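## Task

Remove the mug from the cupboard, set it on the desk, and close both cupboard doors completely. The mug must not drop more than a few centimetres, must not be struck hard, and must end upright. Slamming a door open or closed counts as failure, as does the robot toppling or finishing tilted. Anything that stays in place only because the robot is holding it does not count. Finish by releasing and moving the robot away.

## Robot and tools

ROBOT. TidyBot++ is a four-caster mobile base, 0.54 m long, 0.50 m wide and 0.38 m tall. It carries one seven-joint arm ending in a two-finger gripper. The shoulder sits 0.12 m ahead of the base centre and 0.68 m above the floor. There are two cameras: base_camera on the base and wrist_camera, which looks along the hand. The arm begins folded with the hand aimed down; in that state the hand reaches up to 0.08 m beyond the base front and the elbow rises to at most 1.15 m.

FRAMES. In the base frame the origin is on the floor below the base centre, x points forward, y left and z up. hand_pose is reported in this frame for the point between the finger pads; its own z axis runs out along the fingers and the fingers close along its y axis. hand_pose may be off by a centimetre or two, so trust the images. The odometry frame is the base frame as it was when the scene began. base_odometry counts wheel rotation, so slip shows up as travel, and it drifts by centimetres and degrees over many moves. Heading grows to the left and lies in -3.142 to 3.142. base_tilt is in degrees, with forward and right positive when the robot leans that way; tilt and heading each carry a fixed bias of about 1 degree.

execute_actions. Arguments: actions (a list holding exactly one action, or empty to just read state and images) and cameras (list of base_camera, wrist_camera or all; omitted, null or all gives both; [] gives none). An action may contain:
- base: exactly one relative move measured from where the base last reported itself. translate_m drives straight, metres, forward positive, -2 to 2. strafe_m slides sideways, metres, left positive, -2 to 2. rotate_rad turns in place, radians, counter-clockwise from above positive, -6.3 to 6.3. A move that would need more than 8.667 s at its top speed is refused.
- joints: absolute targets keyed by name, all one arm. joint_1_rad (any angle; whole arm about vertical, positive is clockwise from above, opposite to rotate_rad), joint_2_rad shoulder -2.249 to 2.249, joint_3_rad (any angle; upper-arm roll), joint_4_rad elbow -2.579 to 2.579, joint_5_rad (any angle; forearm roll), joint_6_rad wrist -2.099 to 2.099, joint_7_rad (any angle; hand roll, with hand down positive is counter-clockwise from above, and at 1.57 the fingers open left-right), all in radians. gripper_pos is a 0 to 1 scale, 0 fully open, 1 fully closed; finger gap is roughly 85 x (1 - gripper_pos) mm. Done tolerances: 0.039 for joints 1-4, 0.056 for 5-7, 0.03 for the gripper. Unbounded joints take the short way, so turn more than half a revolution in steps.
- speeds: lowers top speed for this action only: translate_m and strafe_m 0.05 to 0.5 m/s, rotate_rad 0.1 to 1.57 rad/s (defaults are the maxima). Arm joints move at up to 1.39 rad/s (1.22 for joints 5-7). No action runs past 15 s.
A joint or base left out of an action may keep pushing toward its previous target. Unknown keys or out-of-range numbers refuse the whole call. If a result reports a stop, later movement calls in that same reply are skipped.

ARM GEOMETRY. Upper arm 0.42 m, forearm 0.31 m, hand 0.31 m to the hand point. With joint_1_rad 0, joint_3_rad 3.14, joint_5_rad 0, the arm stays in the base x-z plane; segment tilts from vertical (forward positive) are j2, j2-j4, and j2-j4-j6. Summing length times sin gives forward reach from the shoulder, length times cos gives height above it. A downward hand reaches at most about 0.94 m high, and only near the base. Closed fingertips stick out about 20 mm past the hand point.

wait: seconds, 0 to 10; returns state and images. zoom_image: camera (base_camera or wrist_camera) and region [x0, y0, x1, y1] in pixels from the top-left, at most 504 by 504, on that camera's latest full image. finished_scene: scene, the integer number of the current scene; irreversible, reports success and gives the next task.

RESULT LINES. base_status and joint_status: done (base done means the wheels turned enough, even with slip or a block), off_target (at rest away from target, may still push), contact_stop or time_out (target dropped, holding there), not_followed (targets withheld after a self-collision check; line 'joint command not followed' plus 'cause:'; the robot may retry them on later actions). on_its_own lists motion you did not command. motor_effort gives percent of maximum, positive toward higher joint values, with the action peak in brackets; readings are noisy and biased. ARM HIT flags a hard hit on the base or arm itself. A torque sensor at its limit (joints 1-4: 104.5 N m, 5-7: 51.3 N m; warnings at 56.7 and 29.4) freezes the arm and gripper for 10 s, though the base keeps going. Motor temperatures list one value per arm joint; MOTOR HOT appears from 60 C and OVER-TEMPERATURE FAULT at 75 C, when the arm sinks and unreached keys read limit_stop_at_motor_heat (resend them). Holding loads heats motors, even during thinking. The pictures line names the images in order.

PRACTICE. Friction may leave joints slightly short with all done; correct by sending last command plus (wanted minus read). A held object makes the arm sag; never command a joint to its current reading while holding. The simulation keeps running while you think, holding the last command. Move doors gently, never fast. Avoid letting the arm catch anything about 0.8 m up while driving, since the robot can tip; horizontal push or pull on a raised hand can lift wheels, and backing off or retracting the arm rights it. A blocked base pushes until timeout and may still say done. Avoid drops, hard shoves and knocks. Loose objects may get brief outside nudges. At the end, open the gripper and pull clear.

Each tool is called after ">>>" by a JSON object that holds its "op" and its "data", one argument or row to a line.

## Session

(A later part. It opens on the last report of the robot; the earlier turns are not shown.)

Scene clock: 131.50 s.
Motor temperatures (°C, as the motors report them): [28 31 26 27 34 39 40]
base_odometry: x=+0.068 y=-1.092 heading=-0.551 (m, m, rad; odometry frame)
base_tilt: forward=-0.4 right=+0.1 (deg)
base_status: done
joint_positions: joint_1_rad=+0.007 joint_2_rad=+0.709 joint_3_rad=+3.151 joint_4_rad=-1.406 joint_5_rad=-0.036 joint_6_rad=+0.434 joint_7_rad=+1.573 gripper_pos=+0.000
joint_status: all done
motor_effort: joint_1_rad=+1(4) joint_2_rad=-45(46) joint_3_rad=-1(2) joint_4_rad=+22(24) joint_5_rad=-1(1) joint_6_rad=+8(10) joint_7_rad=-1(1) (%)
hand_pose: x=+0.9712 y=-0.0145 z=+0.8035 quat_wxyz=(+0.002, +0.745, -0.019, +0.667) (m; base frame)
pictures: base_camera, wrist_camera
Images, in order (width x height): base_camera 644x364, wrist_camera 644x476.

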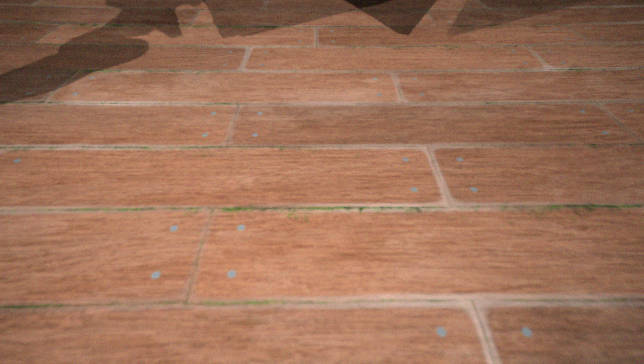

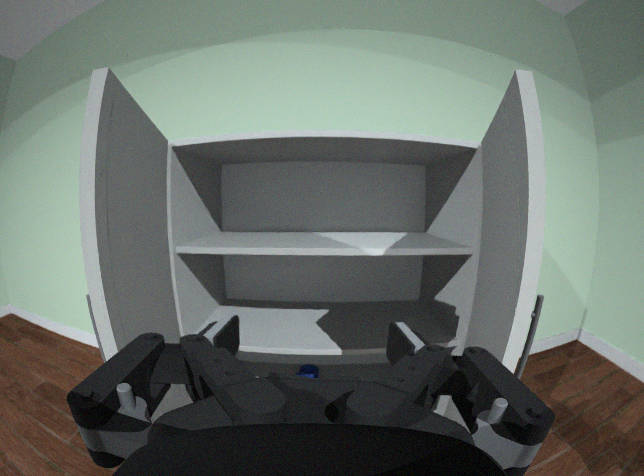

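>>> {"op": "execute_actions", "data": {
  "actions": [
    {"joints":{"joint_2_rad":1.2,"joint_4_rad":-1.6,"joint_6_rad":1.0}}
  ]
}}

Scene clock: 138.23 s.
Motor temperatures (°C, as the motors report them): [28 31 26 27 34 39 40]
base_odometry: x=+0.068 y=-1.092 heading=-0.551 (m, m, rad; odometry frame)
base_tilt: forward=-0.4 right=+0.2 (deg)
base_status: not commanded
joint_positions: joint_1_rad=+0.007 joint_2_rad=+1.201 joint_3_rad=+3.151 joint_4_rad=-1.596 joint_5_rad=-0.036 joint_6_rad=+0.966 joint_7_rad=+1.573 gripper_pos=+0.000
joint_status: all done
motor_effort: joint_1_rad=-1(0) joint_2_rad=-46(53) joint_3_rad=-1(1) joint_4_rad=+14(22) joint_5_rad=-1(1) joint_6_rad=+8(9) joint_7_rad=-1(2) (%)
hand_pose: x=+0.9179 y=-0.0180 z=+0.4575 quat_wxyz=(+0.013, +0.793, -0.018, +0.609) (m; base frame)
pictures: base_camera, wrist_camera
Images, in order (width x height): base_camera 644x364, wrist_camera 644x476.

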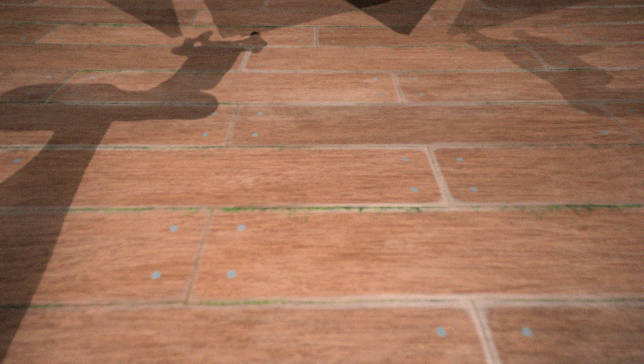

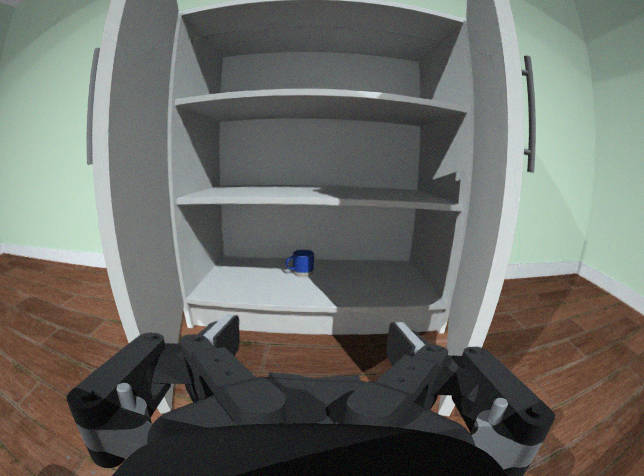

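>>> {"op": "execute_actions", "data": {
  "actions": [
    {"joints":{"joint_2_rad":2.08,"joint_4_rad":-0.1,"joint_6_rad":0.38}}
  ]
}}

Scene clock: 151.93 s.
Motor temperatures (°C, as the motors report them): [28 31 26 27 34 39 40]
base_odometry: x=+0.068 y=-1.092 heading=-0.551 (m, m, rad; odometry frame)
base_tilt: forward=-0.4 right=+0.2 (deg)
base_status: not commanded
joint_positions: joint_1_rad=+0.007 joint_2_rad=+2.059 joint_3_rad=+3.151 joint_4_rad=-0.114 joint_5_rad=-0.036 joint_6_rad=+0.414 joint_7_rad=+1.573 gripper_pos=+0.000
joint_status: all done
motor_effort: joint_1_rad=+0(0) joint_2_rad=-53(55) joint_3_rad=-1(1) joint_4_rad=+22(22) joint_5_rad=-1(1) joint_6_rad=+9(9) joint_7_rad=-1(1) (%)
hand_pose: x=+1.0553 y=-0.0093 z=+0.2480 quat_wxyz=(+0.000, +0.770, -0.015, +0.638) (m; base frame)
pictures: base_camera, wrist_camera
Images, in order (width x height): base_camera 644x364, wrist_camera 644x476.

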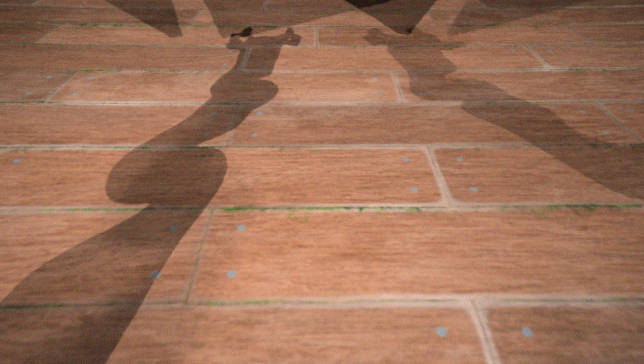

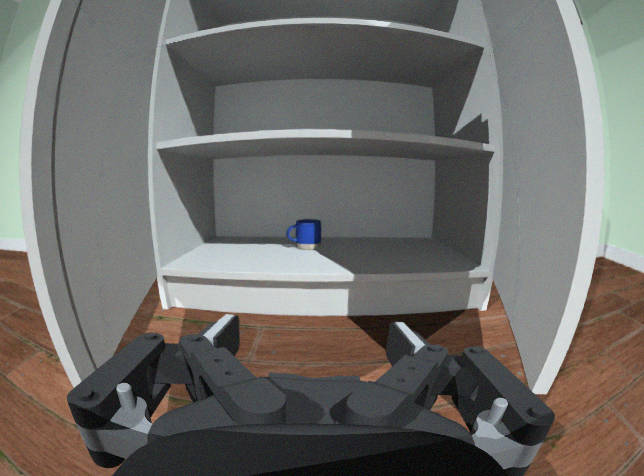

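>>> {"op": "execute_actions", "data": {
  "actions": [
    {"base":{"translate_m":0.4},"speeds":{"translate_m":0.25}}
  ]
}}

Scene clock: 156.60 s.
Motor temperatures (°C, as the motors report them): [28 31 26 27 34 39 40]
base_odometry: x=+0.409 y=-1.302 heading=-0.551 (m, m, rad; odometry frame)
base_tilt: forward=-0.4 right=+0.2 (deg)
base_status: done
joint_positions: joint_1_rad=+0.007 joint_2_rad=+2.068 joint_3_rad=+3.151 joint_4_rad=-0.111 joint_5_rad=-0.036 joint_6_rad=+0.414 joint_7_rad=+1.573 gripper_pos=+0.000
joint_status: not commanded
motor_effort: joint_1_rad=+0(1) joint_2_rad=-53(55) joint_3_rad=-1(1) joint_4_rad=+22(23) joint_5_rad=-1(1) joint_6_rad=+8(9) joint_7_rad=-1(1) (%)
hand_pose: x=+1.0523 y=-0.0093 z=+0.2418 quat_wxyz=(+0.000, +0.772, -0.015, +0.635) (m; base frame)
pictures: base_camera, wrist_camera
Images, in order (width x height): base_camera 644x364, wrist_camera 644x476.

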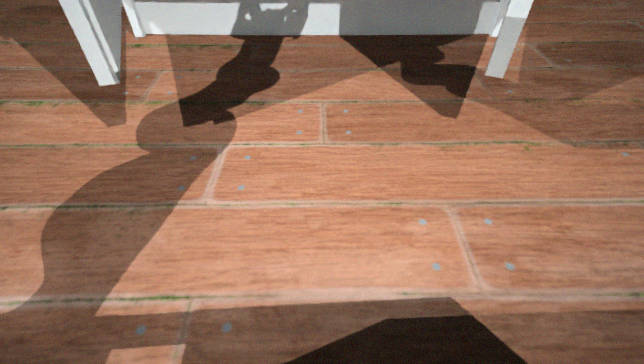

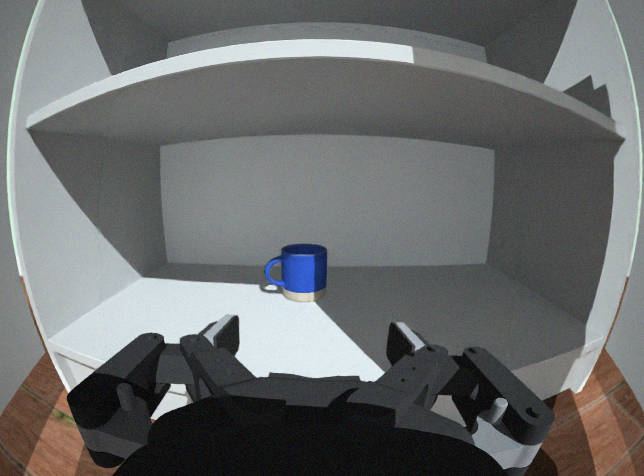

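>>> {"op": "execute_actions", "data": {
  "actions": [
    {"base":{"translate_m":-0.35},"speeds":{"translate_m":0.3}}
  ],
  "cameras": []
}}

>>> {"op": "execute_actions", "data": {
  "actions": [
    {"base":{"strafe_m":-0.2},"speeds":{"strafe_m":0.3}}
  ],
  "cameras": []
}}

>>> {"op": "execute_actions", "data": {
  "actions": [
    {"base":{"rotate_rad":0.3},"speeds":{"rotate_rad":0.4}}
  ]
}}

Scene clock: 164.20 s.
Motor temperatures (°C, as the motors report them): [28 31 26 27 34 39 40]
base_odometry: x=+0.111 y=-1.119 heading=-0.551 (m, m, rad; odometry frame)
base_tilt: forward=-0.4 right=+0.1 (deg)
base_status: done
joint_positions: joint_1_rad=+0.004 joint_2_rad=+2.069 joint_3_rad=+3.151 joint_4_rad=-0.110 joint_5_rad=-0.036 joint_6_rad=+0.414 joint_7_rad=+1.573 gripper_pos=+0.000
joint_status: not commanded
motor_effort: joint_1_rad=+0(4) joint_2_rad=-53(55) joint_3_rad=-1(1) joint_4_rad=+22(23) joint_5_rad=-1(1) joint_6_rad=+9(9) joint_7_rad=-1(1) (%)
hand_pose: x=+1.0518 y=-0.0065 z=+0.2406 quat_wxyz=(-0.001, +0.772, -0.014, +0.635) (m; base frame)
pictures: none
No camera images: the call's "cameras" was empty. Leave "cameras" out to get every camera's image.

Scene clock: 165.97 s.
Motor temperatures (°C, as the motors report them): [28 31 26 27 34 39 40]
base_odometry: x=+0.006 y=-1.289 heading=-0.551 (m, m, rad; odometry frame)
base_tilt: forward=-0.4 right=+0.1 (deg)
base_status: done
joint_positions: joint_1_rad=+0.008 joint_2_rad=+2.069 joint_3_rad=+3.151 joint_4_rad=-0.110 joint_5_rad=-0.036 joint_6_rad=+0.414 joint_7_rad=+1.573 gripper_pos=+0.000
joint_status: not commanded
motor_effort: joint_1_rad=+0(4) joint_2_rad=-53(53) joint_3_rad=-1(1) joint_4_rad=+22(23) joint_5_rad=-1(1) joint_6_rad=+8(9) joint_7_rad=-1(1) (%)
hand_pose: x=+1.0518 y=-0.0096 z=+0.2406 quat_wxyz=(+0.000, +0.772, -0.015, +0.635) (m; base frame)
pictures: none
No camera images: the call's "cameras" was empty. Leave "cameras" out to get every camera's image.

Scene clock: 167.70 s.
Motor temperatures (°C, as the motors report them): [28 31 26 27 34 39 40]
base_odometry: x=+0.006 y=-1.289 heading=-0.251 (m, m, rad; odometry frame)
base_tilt: forward=-0.4 right=+0.2 (deg)
base_status: done
joint_positions: joint_1_rad=+0.000 joint_2_rad=+2.069 joint_3_rad=+3.151 joint_4_rad=-0.110 joint_5_rad=-0.036 joint_6_rad=+0.414 joint_7_rad=+1.573 gripper_pos=+0.000
joint_status: not commanded
motor_effort: joint_1_rad=+1(8) joint_2_rad=-53(54) joint_3_rad=-1(1) joint_4_rad=+22(22) joint_5_rad=-1(0) joint_6_rad=+9(8) joint_7_rad=-1(1) (%)
hand_pose: x=+1.0518 y=-0.0024 z=+0.2406 quat_wxyz=(-0.002, +0.772, -0.012, +0.635) (m; base frame)
pictures: base_camera, wrist_camera
Images, in order (width x height): base_camera 644x364, wrist_camera 644x476.

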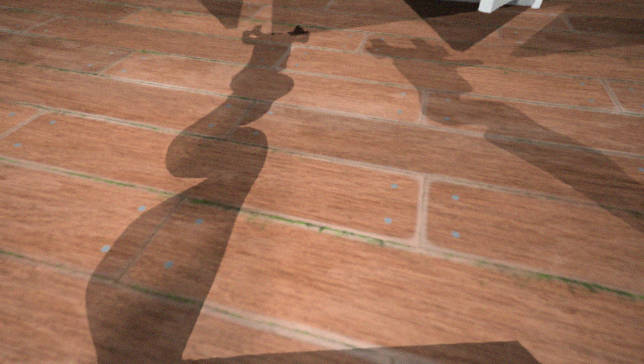

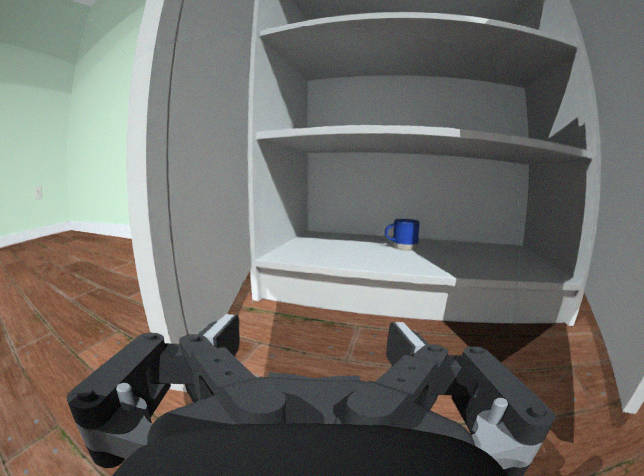

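>>> {"op": "execute_actions", "data": {
  "actions": [
    {"base":{"strafe_m":-0.28},"speeds":{"strafe_m":0.15}}
  ]
}}

Scene clock: 172.97 s.
Motor temperatures (°C, as the motors report them): [28 32 26 27 34 39 40]
base_odometry: x=-0.063 y=-1.560 heading=-0.251 (m, m, rad; odometry frame)
base_tilt: forward=-0.4 right=+0.2 (deg)
base_status: done
joint_positions: joint_1_rad=+0.002 joint_2_rad=+2.069 joint_3_rad=+3.151 joint_4_rad=-0.110 joint_5_rad=-0.036 joint_6_rad=+0.414 joint_7_rad=+1.573 gripper_pos=+0.000
joint_status: not commanded
motor_effort: joint_1_rad=+1(4) joint_2_rad=-53(53) joint_3_rad=-1(1) joint_4_rad=+22(22) joint_5_rad=-1(1) joint_6_rad=+9(9) joint_7_rad=-1(1) (%)
hand_pose: x=+1.0518 y=-0.0049 z=+0.2406 quat_wxyz=(-0.002, +0.772, -0.013, +0.635) (m; base frame)
pictures: base_camera, wrist_camera
Images, in order (width x height): base_camera 644x364, wrist_camera 644x476.

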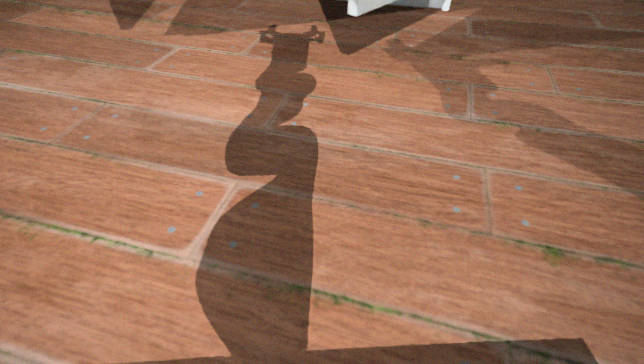

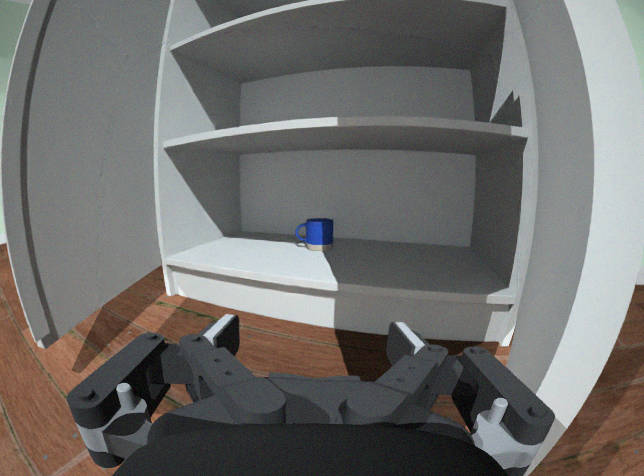

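>>> {"op": "execute_actions", "data": {
  "actions": [
    {"base":{"strafe_m":0.08},"speeds":{"strafe_m":0.15}}
  ],
  "cameras": []
}}

>>> {"op": "execute_actions", "data": {
  "actions": [
    {"base":{"translate_m":0.4},"speeds":{"translate_m":0.15}}
  ]
}}

Scene clock: 183.57 s.
Motor temperatures (°C, as the motors report them): [28 32 26 27 34 39 40]
base_odometry: x=-0.044 y=-1.483 heading=-0.250 (m, m, rad; odometry frame)
base_tilt: forward=-0.4 right=+0.2 (deg)
base_status: done
joint_positions: joint_1_rad=-0.002 joint_2_rad=+2.069 joint_3_rad=+3.151 joint_4_rad=-0.110 joint_5_rad=-0.036 joint_6_rad=+0.414 joint_7_rad=+1.573 gripper_pos=+0.000
joint_status: not commanded
motor_effort: joint_1_rad=+0(4) joint_2_rad=-53(53) joint_3_rad=-1(1) joint_4_rad=+22(22) joint_5_rad=-1(0) joint_6_rad=+9(9) joint_7_rad=-1(1) (%)
hand_pose: x=+1.0518 y=-0.0003 z=+0.2406 quat_wxyz=(-0.003, +0.772, -0.011, +0.635) (m; base frame)
pictures: none
No camera images: the call's "cameras" was empty. Leave "cameras" out to get every camera's image.

Scene clock: 186.93 s.
Motor temperatures (°C, as the motors report them): [28 32 26 27 34 39 40]
base_odometry: x=+0.344 y=-1.582 heading=-0.250 (m, m, rad; odometry frame)
base_tilt: forward=-0.4 right=+0.1 (deg)
base_status: done
joint_positions: joint_1_rad=-0.002 joint_2_rad=+2.070 joint_3_rad=+3.151 joint_4_rad=-0.109 joint_5_rad=-0.036 joint_6_rad=+0.414 joint_7_rad=+1.573 gripper_pos=+0.000
joint_status: not commanded
motor_effort: joint_1_rad=+0(1) joint_2_rad=-53(55) joint_3_rad=-1(1) joint_4_rad=+22(23) joint_5_rad=-1(1) joint_6_rad=+9(9) joint_7_rad=-1(1) (%)
hand_pose: x=+1.0517 y=-0.0003 z=+0.2403 quat_wxyz=(-0.003, +0.772, -0.011, +0.635) (m; base frame)
pictures: base_camera, wrist_camera
Images, in order (width x height): base_camera 644x364, wrist_camera 644x476.

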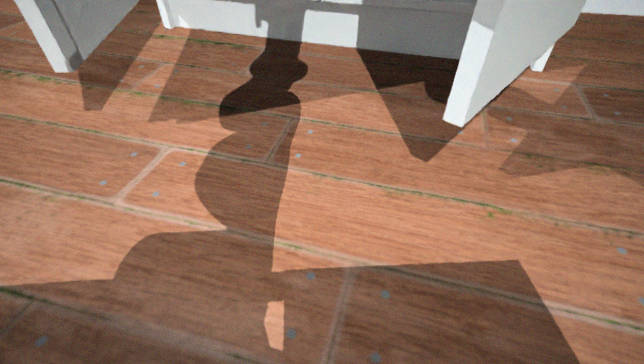

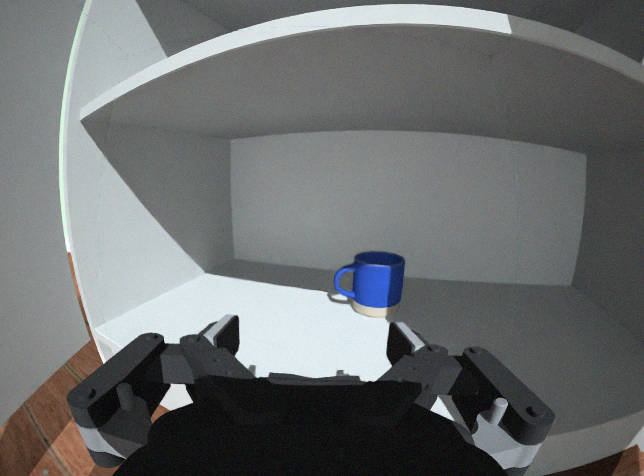

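>>> {"op": "execute_actions", "data": {
  "actions": [
    {"joints":{"joint_1_rad":0.11}}
  ],
  "cameras": []
}}

>>> {"op": "execute_actions", "data": {
  "actions": [
    {"base":{"translate_m":0.17},"speeds":{"translate_m":0.08}}
  ]
}}

Scene clock: 192.83 s.
Motor temperatures (°C, as the motors report them): [28 32 26 27 34 39 40]
base_odometry: x=+0.344 y=-1.582 heading=-0.250 (m, m, rad; odometry frame)
base_tilt: forward=-0.4 right=+0.1 (deg)
base_status: not commanded
joint_positions: joint_1_rad=+0.114 joint_2_rad=+2.070 joint_3_rad=+3.151 joint_4_rad=-0.109 joint_5_rad=-0.036 joint_6_rad=+0.414 joint_7_rad=+1.573 gripper_pos=+0.000
joint_status: all done
motor_effort: joint_1_rad=+1(3) joint_2_rad=-53(53) joint_3_rad=-1(1) joint_4_rad=+22(22) joint_5_rad=-1(1) joint_6_rad=+9(9) joint_7_rad=-1(1) (%)
hand_pose: x=+1.0454 y=-0.1083 z=+0.2403 quat_wxyz=(+0.034, +0.770, -0.056, +0.634) (m; base frame)
pictures: none
No camera images: the call's "cameras" was empty. Leave "cameras" out to get every camera's image.

Scene clock: 195.50 s.
Motor temperatures (°C, as the motors report them): [28 32 26 27 34 39 40]
base_odometry: x=+0.509 y=-1.624 heading=-0.251 (m, m, rad; odometry frame)
base_tilt: forward=-0.3 right=+0.1 (deg)
base_status: done
joint_positions: joint_1_rad=+0.114 joint_2_rad=+2.071 joint_3_rad=+3.151 joint_4_rad=-0.109 joint_5_rad=-0.036 joint_6_rad=+0.414 joint_7_rad=+1.573 gripper_pos=+0.000
joint_status: not commanded
motor_effort: joint_1_rad=+0(2) joint_2_rad=-53(55) joint_3_rad=-1(1) joint_4_rad=+22(22) joint_5_rad=+0(1) joint_6_rad=+8(9) joint_7_rad=-1(1) (%)
hand_pose: x=+1.0452 y=-0.1083 z=+0.2399 quat_wxyz=(+0.034, +0.771, -0.056, +0.634) (m; base frame)
pictures: base_camera, wrist_camera
Images, in order (width x height): base_camera 644x364, wrist_camera 644x476.

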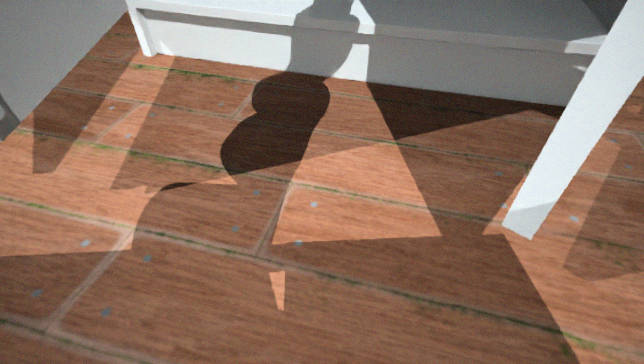

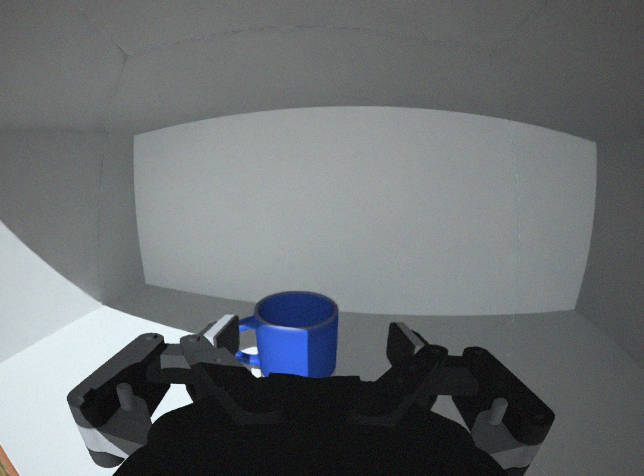

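>>> {"op": "execute_actions", "data": {
  "actions": [
    {"base":{"translate_m":0.06},"joints":{"joint_1_rad":0.095},"speeds":{"translate_m":0.05}}
  ]
}}

Scene clock: 203.10 s.
Motor temperatures (°C, as the motors report them): [28 32 26 27 34 39 40]
base_odometry: x=+0.567 y=-1.639 heading=-0.251 (m, m, rad; odometry frame)
base_tilt: forward=-0.4 right=+0.1 (deg)
base_status: done
joint_positions: joint_1_rad=+0.105 joint_2_rad=+2.071 joint_3_rad=+3.151 joint_4_rad=-0.109 joint_5_rad=-0.036 joint_6_rad=+0.414 joint_7_rad=+1.573 gripper_pos=+0.000
joint_status: all done
motor_effort: joint_1_rad=+0(1) joint_2_rad=-53(54) joint_3_rad=-1(1) joint_4_rad=+22(22) joint_5_rad=-1(1) joint_6_rad=+9(9) joint_7_rad=-1(1) (%)
hand_pose: x=+1.0460 y=-0.1003 z=+0.2398 quat_wxyz=(+0.031, +0.771, -0.053, +0.634) (m; base frame)
pictures: base_camera, wrist_camera
Images, in order (width x height): base_camera 644x364, wrist_camera 644x476.

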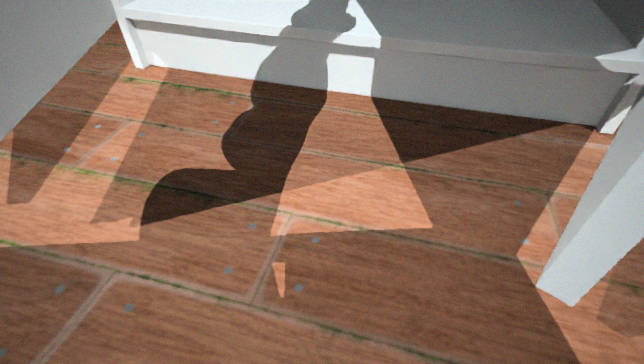

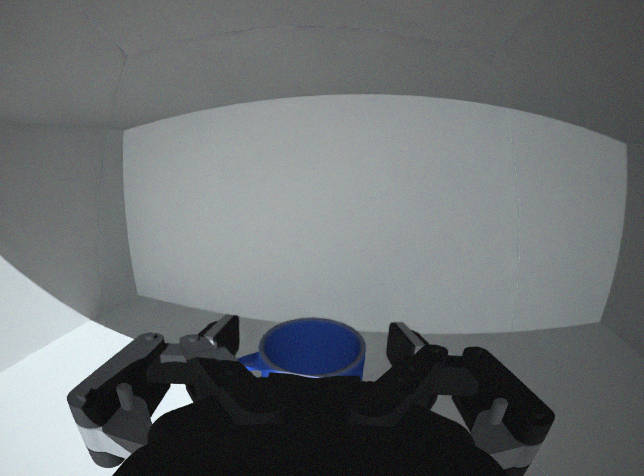

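>>> {"op": "execute_actions", "data": {
  "actions": [
    {"base":{"translate_m":0.04},"joints":{"joint_6_rad":0.32},"speeds":{"translate_m":0.05}}
  ]
}}

Scene clock: 207.43 s.
Motor temperatures (°C, as the motors report them): [28 32 26 27 34 39 40]
base_odometry: x=+0.606 y=-1.649 heading=-0.251 (m, m, rad; odometry frame)
base_tilt: forward=-0.4 right=+0.1 (deg)
base_status: done
joint_positions: joint_1_rad=+0.105 joint_2_rad=+2.071 joint_3_rad=+3.151 joint_4_rad=-0.109 joint_5_rad=-0.036 joint_6_rad=+0.348 joint_7_rad=+1.573 gripper_pos=+0.000
joint_status: all done
motor_effort: joint_1_rad=-1(3) joint_2_rad=-53(55) joint_3_rad=-1(1) joint_4_rad=+22(23) joint_5_rad=-1(1) joint_6_rad=+9(9) joint_7_rad=-1(1) (%)
hand_pose: x=+1.0414 y=-0.0993 z=+0.2196 quat_wxyz=(+0.029, +0.791, -0.054, +0.608) (m; base frame)
pictures: base_camera, wrist_camera
Images, in order (width x height): base_camera 644x364, wrist_camera 644x476.

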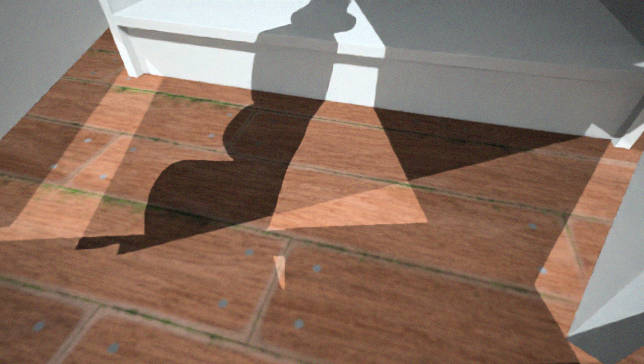

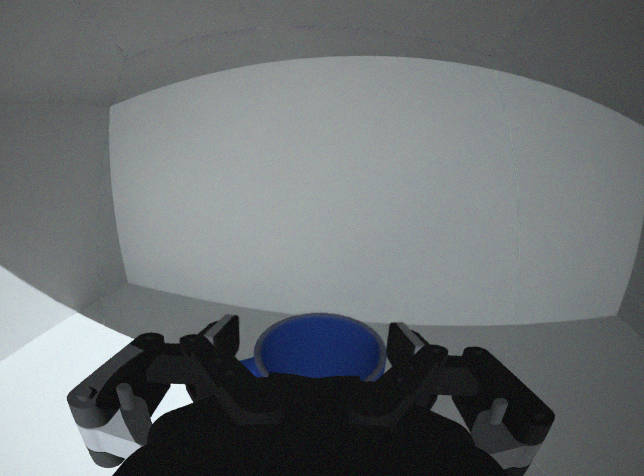

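>>> {"op": "execute_actions", "data": {
  "actions": [
    {"base":{"translate_m":0.02},"speeds":{"translate_m":0.05}}
  ],
  "cameras": []
}}

>>> {"op": "execute_actions", "data": {
  "actions": [
    {"joints":{"gripper_pos":1}}
  ]
}}

Scene clock: 210.63 s.
Motor temperatures (°C, as the motors report them): [28 32 26 27 34 39 40]
base_odometry: x=+0.625 y=-1.654 heading=-0.251 (m, m, rad; odometry frame)
base_tilt: forward=-0.4 right=+0.2 (deg)
base_status: done
joint_positions: joint_1_rad=+0.105 joint_2_rad=+2.071 joint_3_rad=+3.151 joint_4_rad=-0.107 joint_5_rad=-0.036 joint_6_rad=+0.348 joint_7_rad=+1.573 gripper_pos=+0.000
joint_status: not commanded
motor_effort: joint_1_rad=+0(2) joint_2_rad=-53(54) joint_3_rad=-1(1) joint_4_rad=+22(22) joint_5_rad=-1(0) joint_6_rad=+9(9) joint_7_rad=-1(1) (%)
hand_pose: x=+1.0418 y=-0.0992 z=+0.2205 quat_wxyz=(+0.029, +0.791, -0.053, +0.609) (m; base frame)
pictures: none
No camera images: the call's "cameras" was empty. Leave "cameras" out to get every camera's image.

Scene clock: 211.73 s.
Motor temperatures (°C, as the motors report them): [28 32 26 27 34 39 40]
base_odometry: x=+0.625 y=-1.654 heading=-0.251 (m, m, rad; odometry frame)
base_tilt: forward=-0.4 right=+0.2 (deg)
base_status: not commanded
joint_positions: joint_1_rad=+0.105 joint_2_rad=+2.071 joint_3_rad=+3.151 joint_4_rad=-0.105 joint_5_rad=-0.036 joint_6_rad=+0.348 joint_7_rad=+1.573 gripper_pos=+0.999
joint_status: all done
motor_effort: joint_1_rad=+0(1) joint_2_rad=-53(54) joint_3_rad=-1(1) joint_4_rad=+22(23) joint_5_rad=-1(1) joint_6_rad=+9(9) joint_7_rad=-1(2) (%)
hand_pose: x=+1.0424 y=-0.0993 z=+0.2217 quat_wxyz=(+0.029, +0.790, -0.053, +0.610) (m; base frame)
pictures: base_camera, wrist_camera
Images, in order (width x height): base_camera 644x364, wrist_camera 644x476.

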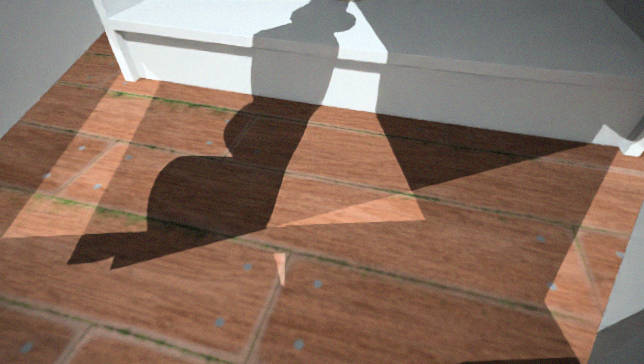

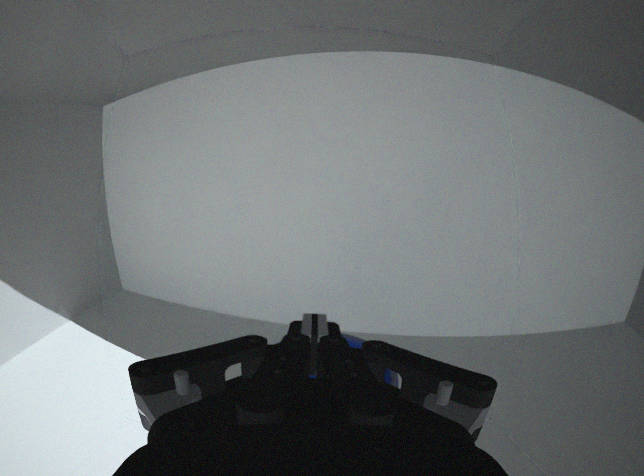

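>>> {"op": "execute_actions", "data": {
  "actions": [
    {"joints":{"gripper_pos":0,"joint_6_rad":0.42}}
  ],
  "cameras": []
}}

>>> {"op": "execute_actions", "data": {
  "actions": [
    {"base":{"translate_m":-0.2},"speeds":{"translate_m":0.08}}
  ]
}}

Scene clock: 215.73 s.
Motor temperatures (°C, as the motors report them): [28 32 26 27 34 39 40]
base_odometry: x=+0.625 y=-1.654 heading=-0.251 (m, m, rad; odometry frame)
base_tilt: forward=-0.4 right=+0.1 (deg)
base_status: not commanded
joint_positions: joint_1_rad=+0.105 joint_2_rad=+2.071 joint_3_rad=+3.151 joint_4_rad=-0.105 joint_5_rad=-0.036 joint_6_rad=+0.392 joint_7_rad=+1.573 gripper_pos=+0.000
joint_status: all done
motor_effort: joint_1_rad=+1(0) joint_2_rad=-53(56) joint_3_rad=-1(1) joint_4_rad=+23(24) joint_5_rad=-1(1) joint_6_rad=+9(10) joint_7_rad=-1(1) (%)
hand_pose: x=+1.0454 y=-0.0999 z=+0.2348 quat_wxyz=(+0.030, +0.777, -0.053, +0.627) (m; base frame)
pictures: none
No camera images: the call's "cameras" was empty. Leave "cameras" out to get every camera's image.

Scene clock: 218.77 s.
Motor temperatures (°C, as the motors report them): [28 32 26 27 34 39 40]
base_odometry: x=+0.431 y=-1.605 heading=-0.252 (m, m, rad; odometry frame)
base_tilt: forward=-0.4 right=+0.2 (deg)
base_status: done
joint_positions: joint_1_rad=+0.105 joint_2_rad=+2.072 joint_3_rad=+3.151 joint_4_rad=-0.105 joint_5_rad=-0.036 joint_6_rad=+0.392 joint_7_rad=+1.573 gripper_pos=+0.000
joint_status: not commanded
motor_effort: joint_1_rad=+0(1) joint_2_rad=-53(55) joint_3_rad=-1(1) joint_4_rad=+22(22) joint_5_rad=-1(1) joint_6_rad=+9(9) joint_7_rad=-1(1) (%)
hand_pose: x=+1.0452 y=-0.0999 z=+0.2344 quat_wxyz=(+0.030, +0.777, -0.053, +0.627) (m; base frame)
pictures: base_camera, wrist_camera
Images, in order (width x height): base_camera 644x364, wrist_camera 644x476.

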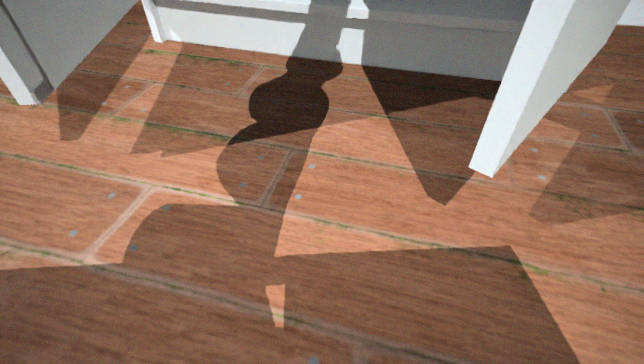

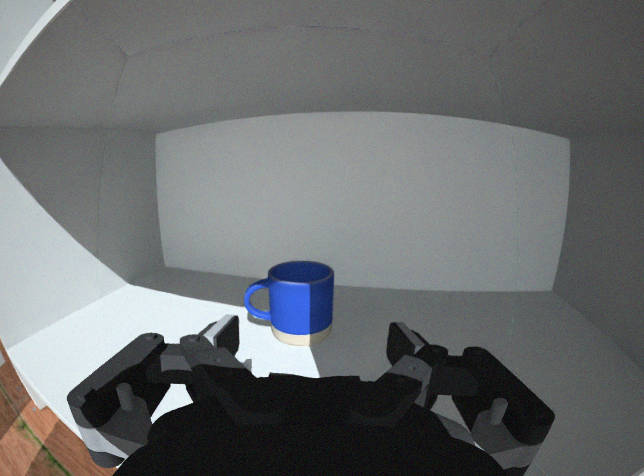

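>>> {"op": "execute_actions", "data": {
  "actions": [
    {"joints":{"joint_2_rad":2.17,"joint_6_rad":0.46}}
  ]
}}

Scene clock: 226.50 s.
Motor temperatures (°C, as the motors report them): [28 32 26 27 34 39 40]
base_odometry: x=+0.431 y=-1.605 heading=-0.252 (m, m, rad; odometry frame)
base_tilt: forward=-0.3 right=+0.2 (deg)
base_status: not commanded
joint_positions: joint_1_rad=+0.105 joint_2_rad=+2.172 joint_3_rad=+3.151 joint_4_rad=-0.104 joint_5_rad=-0.036 joint_6_rad=+0.426 joint_7_rad=+1.573 gripper_pos=+0.000
joint_status: all done
motor_effort: joint_1_rad=+0(0) joint_2_rad=-51(54) joint_3_rad=-1(1) joint_4_rad=+21(23) joint_5_rad=-1(1) joint_6_rad=+9(10) joint_7_rad=-1(1) (%)
hand_pose: x=+0.9997 y=-0.0953 z=+0.1548 quat_wxyz=(+0.030, +0.797, -0.054, +0.601) (m; base frame)
pictures: base_camera, wrist_camera
Images, in order (width x height): base_camera 644x364, wrist_camera 644x476.

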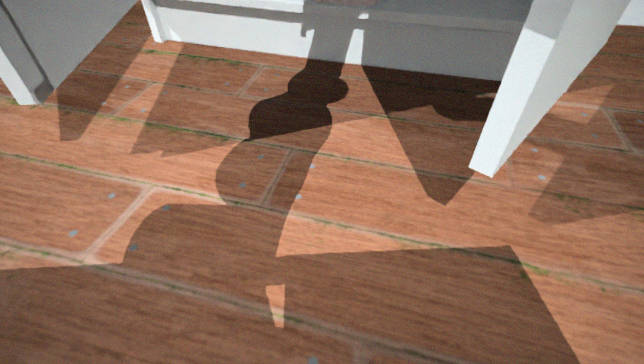

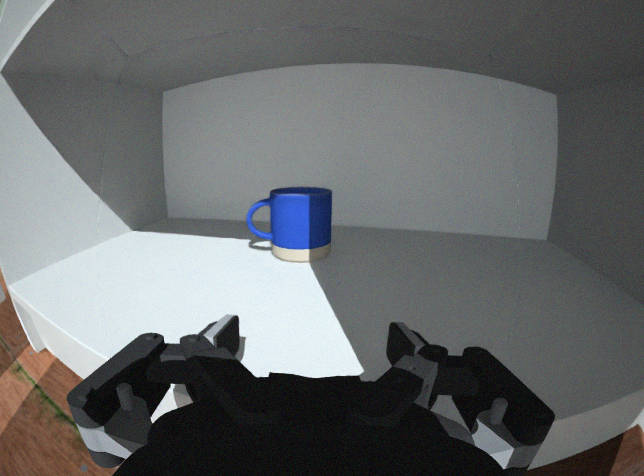

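>>> {"op": "execute_actions", "data": {
  "actions": [
    {"base":{"strafe_m":0.04},"joints":{"joint_1_rad":0.155,"joint_6_rad":0.56},"speeds":{"strafe_m":0.05}}
  ],
  "cameras": []
}}

>>> {"op": "execute_actions", "data": {
  "actions": [
    {"base":{"translate_m":0.13},"speeds":{"translate_m":0.06}}
  ]
}}

Scene clock: 233.53 s.
Motor temperatures (°C, as the motors report them): [28 32 26 27 34 39 40]
base_odometry: x=+0.441 y=-1.566 heading=-0.252 (m, m, rad; odometry frame)
base_tilt: forward=-0.4 right=+0.2 (deg)
base_status: done
joint_positions: joint_1_rad=+0.151 joint_2_rad=+2.172 joint_3_rad=+3.151 joint_4_rad=-0.104 joint_5_rad=-0.036 joint_6_rad=+0.531 joint_7_rad=+1.573 gripper_pos=+0.000
joint_status: all done
motor_effort: joint_1_rad=+0(3) joint_2_rad=-50(51) joint_3_rad=-1(1) joint_4_rad=+21(22) joint_5_rad=-1(1) joint_6_rad=+9(9) joint_7_rad=-1(1) (%)
hand_pose: x=+1.0015 y=-0.1373 z=+0.1865 quat_wxyz=(+0.047, +0.763, -0.070, +0.641) (m; base frame)
pictures: none
No camera images: the call's "cameras" was empty. Leave "cameras" out to get every camera's image.

Scene clock: 236.20 s.
Motor temperatures (°C, as the motors report them): [28 32 26 27 34 39 40]
base_odometry: x=+0.567 y=-1.598 heading=-0.252 (m, m, rad; odometry frame)
base_tilt: forward=-0.4 right=+0.2 (deg)
base_status: done
joint_positions: joint_1_rad=+0.151 joint_2_rad=+2.172 joint_3_rad=+3.151 joint_4_rad=-0.104 joint_5_rad=-0.036 joint_6_rad=+0.531 joint_7_rad=+1.573 gripper_pos=+0.000
joint_status: not commanded
motor_effort: joint_1_rad=+0(1) joint_2_rad=-50(52) joint_3_rad=-1(1) joint_4_rad=+21(22) joint_5_rad=-1(1) joint_6_rad=+9(9) joint_7_rad=-1(1) (%)
hand_pose: x=+1.0015 y=-0.1373 z=+0.1865 quat_wxyz=(+0.047, +0.763, -0.070, +0.641) (m; base frame)
pictures: base_camera, wrist_camera
Images, in order (width x height): base_camera 644x364, wrist_camera 644x476.

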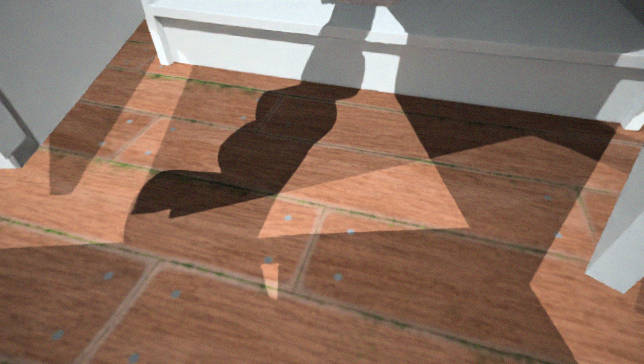

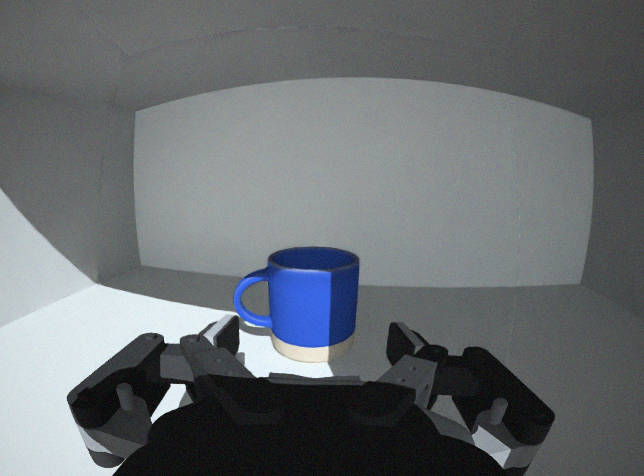

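>>> {"op": "execute_actions", "data": {
  "actions": [
    {"base":{"translate_m":0.09},"joints":{"joint_1_rad":0.175},"speeds":{"translate_m":0.05}}
  ]
}}

Scene clock: 243.47 s.
Motor temperatures (°C, as the motors report them): [28 32 26 27 34 39 40]
base_odometry: x=+0.654 y=-1.620 heading=-0.251 (m, m, rad; odometry frame)
base_tilt: forward=-0.4 right=+0.1 (deg)
base_status: done
joint_positions: joint_1_rad=+0.166 joint_2_rad=+2.172 joint_3_rad=+3.151 joint_4_rad=-0.104 joint_5_rad=-0.036 joint_6_rad=+0.531 joint_7_rad=+1.573 gripper_pos=+0.000
joint_status: all done
motor_effort: joint_1_rad=+1(2) joint_2_rad=-50(52) joint_3_rad=-1(1) joint_4_rad=+21(22) joint_5_rad=-1(1) joint_6_rad=+9(9) joint_7_rad=-1(1) (%)
hand_pose: x=+0.9993 y=-0.1513 z=+0.1865 quat_wxyz=(+0.052, +0.762, -0.076, +0.641) (m; base frame)
pictures: base_camera, wrist_camera
Images, in order (width x height): base_camera 644x364, wrist_camera 644x476.

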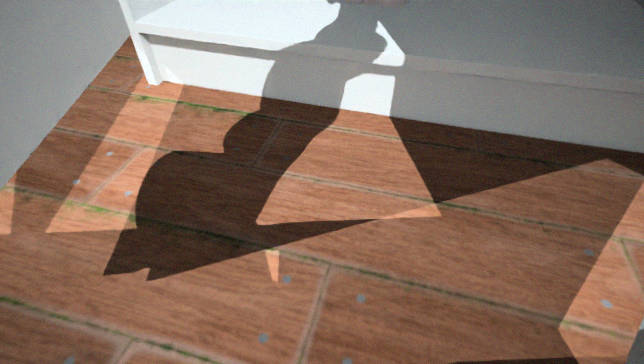

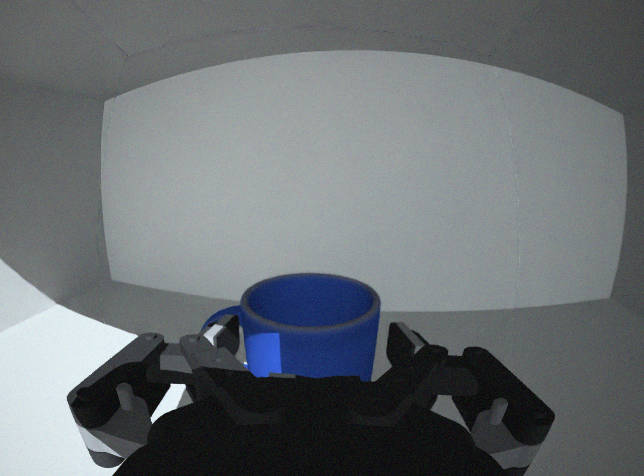

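>>> {"op": "execute_actions", "data": {
  "actions": [
    {"base":{"translate_m":0.03},"speeds":{"translate_m":0.05}}
  ],
  "cameras": ["wrist_camera"]
}}

>>> {"op": "execute_actions", "data": {
  "actions": [
    {"joints":{"gripper_pos":1}}
  ],
  "cameras": ["wrist_camera"]
}}

Scene clock: 248.90 s.
Motor temperatures (°C, as the motors report them): [28 33 26 27 34 39 40]
base_odometry: x=+0.684 y=-1.628 heading=-0.251 (m, m, rad; odometry frame)
base_tilt: forward=-0.4 right=+0.1 (deg)
base_status: done
joint_positions: joint_1_rad=+0.167 joint_2_rad=+2.172 joint_3_rad=+3.151 joint_4_rad=-0.104 joint_5_rad=-0.036 joint_6_rad=+0.531 joint_7_rad=+1.573 gripper_pos=+0.000
joint_status: not commanded
motor_effort: joint_1_rad=+0(1) joint_2_rad=-50(53) joint_3_rad=-1(1) joint_4_rad=+22(22) joint_5_rad=-1(2) joint_6_rad=+8(8) joint_7_rad=-1(1) (%)
hand_pose: x=+0.9992 y=-0.1514 z=+0.1865 quat_wxyz=(+0.052, +0.762, -0.076, +0.641) (m; base frame)
pictures: wrist_camera
Images, in order (width x height): wrist_camera 644x476.

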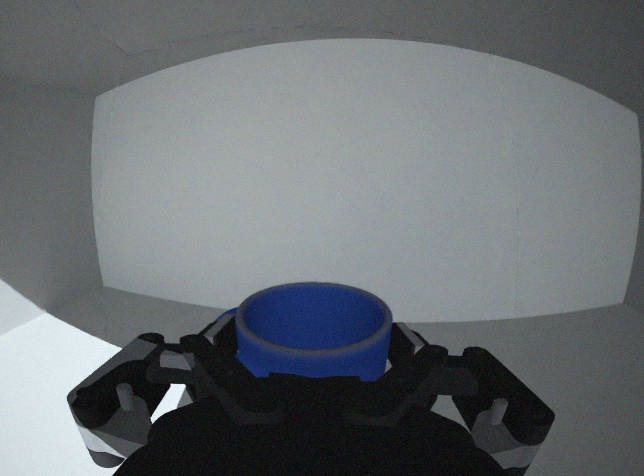

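Scene clock: 250.00 s.
Motor temperatures (°C, as the motors report them): [28 33 26 27 34 39 40]
base_odometry: x=+0.684 y=-1.628 heading=-0.251 (m, m, rad; odometry frame)
base_tilt: forward=-0.4 right=+0.1 (deg)
base_status: not commanded
joint_positions: joint_1_rad=+0.167 joint_2_rad=+2.172 joint_3_rad=+3.151 joint_4_rad=-0.104 joint_5_rad=-0.036 joint_6_rad=+0.532 joint_7_rad=+1.573 gripper_pos=+0.117
joint_status: gripper_pos off_target (ended at +0.117, target +1.000)
motor_effort: joint_1_rad=+1(3) joint_2_rad=-49(50) joint_3_rad=-1(1) joint_4_rad=+21(21) joint_5_rad=-1(2) joint_6_rad=+8(9) joint_7_rad=-2(2) (%)
hand_pose: x=+0.9993 y=-0.1515 z=+0.1869 quat_wxyz=(+0.053, +0.762, -0.076, +0.641) (m; base frame)
pictures: wrist_camera
Images, in order (width x height): wrist_camera 644x476.

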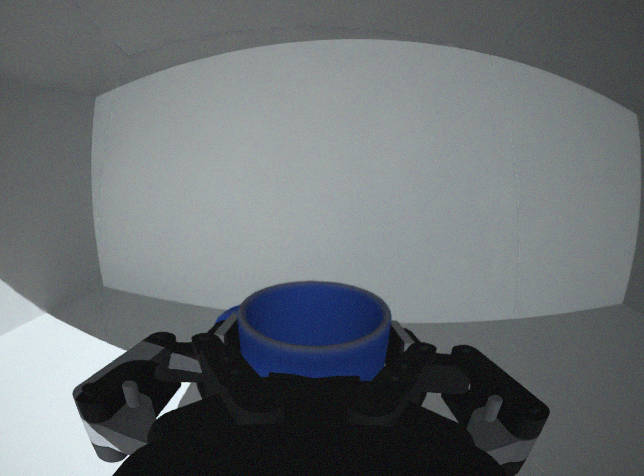

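>>> {"op": "execute_actions", "data": {
  "actions": [
    {"joints":{"joint_2_rad":2.1,"joint_6_rad":0.52}}
  ],
  "cameras": []
}}

>>> {"op": "execute_actions", "data": {
  "actions": [
    {"base":{"translate_m":-0.7},"speeds":{"translate_m":0.15}}
  ]
}}

Scene clock: 254.20 s.
Motor temperatures (°C, as the motors report them): [28 33 26 27 34 39 40]
base_odometry: x=+0.684 y=-1.628 heading=-0.251 (m, m, rad; odometry frame)
base_tilt: forward=-0.4 right=+0.2 (deg)
base_status: not commanded
joint_positions: joint_1_rad=+0.167 joint_2_rad=+2.146 joint_3_rad=+3.151 joint_4_rad=-0.113 joint_5_rad=-0.036 joint_6_rad=+0.532 joint_7_rad=+1.573 gripper_pos=+0.117
joint_status: joint_2_rad off_target (ended at +2.146, target +2.100); the others done
motor_effort: joint_1_rad=+0(1) joint_2_rad=-56(57) joint_3_rad=-1(1) joint_4_rad=+25(26) joint_5_rad=-1(2) joint_6_rad=+11(12) joint_7_rad=-1(1) (%)
hand_pose: x=+1.0092 y=-0.1536 z=+0.2048 quat_wxyz=(+0.053, +0.756, -0.076, +0.647) (m; base frame)
pictures: none
No camera images: the call's "cameras" was empty. Leave "cameras" out to get every camera's image.

Scene clock: 259.57 s.
Motor temperatures (°C, as the motors report them): [28 33 26 27 34 39 40]
base_odometry: x=+0.005 y=-1.454 heading=-0.251 (m, m, rad; odometry frame)
base_tilt: forward=-0.4 right=+0.1 (deg)
base_status: done
joint_positions: joint_1_rad=+0.168 joint_2_rad=+2.138 joint_3_rad=+3.151 joint_4_rad=-0.113 joint_5_rad=-0.035 joint_6_rad=+0.531 joint_7_rad=+1.573 gripper_pos=+0.120
joint_status: not commanded
motor_effort: joint_1_rad=+0(2) joint_2_rad=-56(58) joint_3_rad=-1(1) joint_4_rad=+25(26) joint_5_rad=-1(2) joint_6_rad=+11(12) joint_7_rad=-1(1) (%)
hand_pose: x=+1.0126 y=-0.1553 z=+0.2116 quat_wxyz=(+0.054, +0.754, -0.076, +0.650) (m; base frame)
pictures: base_camera, wrist_camera
Images, in order (width x height): base_camera 644x364, wrist_camera 644x476.

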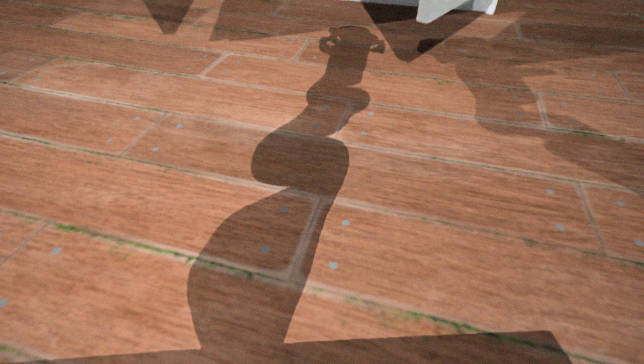

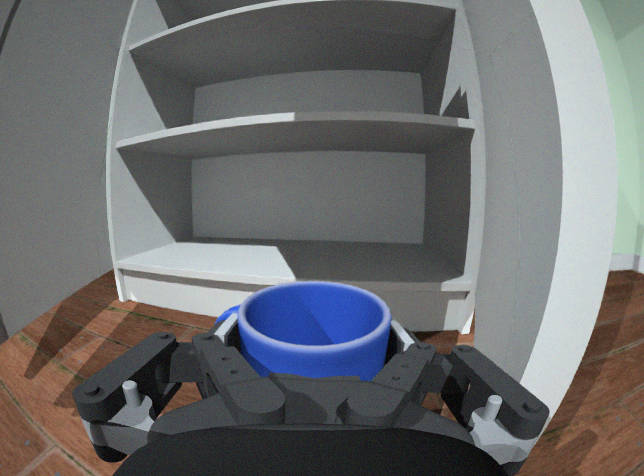

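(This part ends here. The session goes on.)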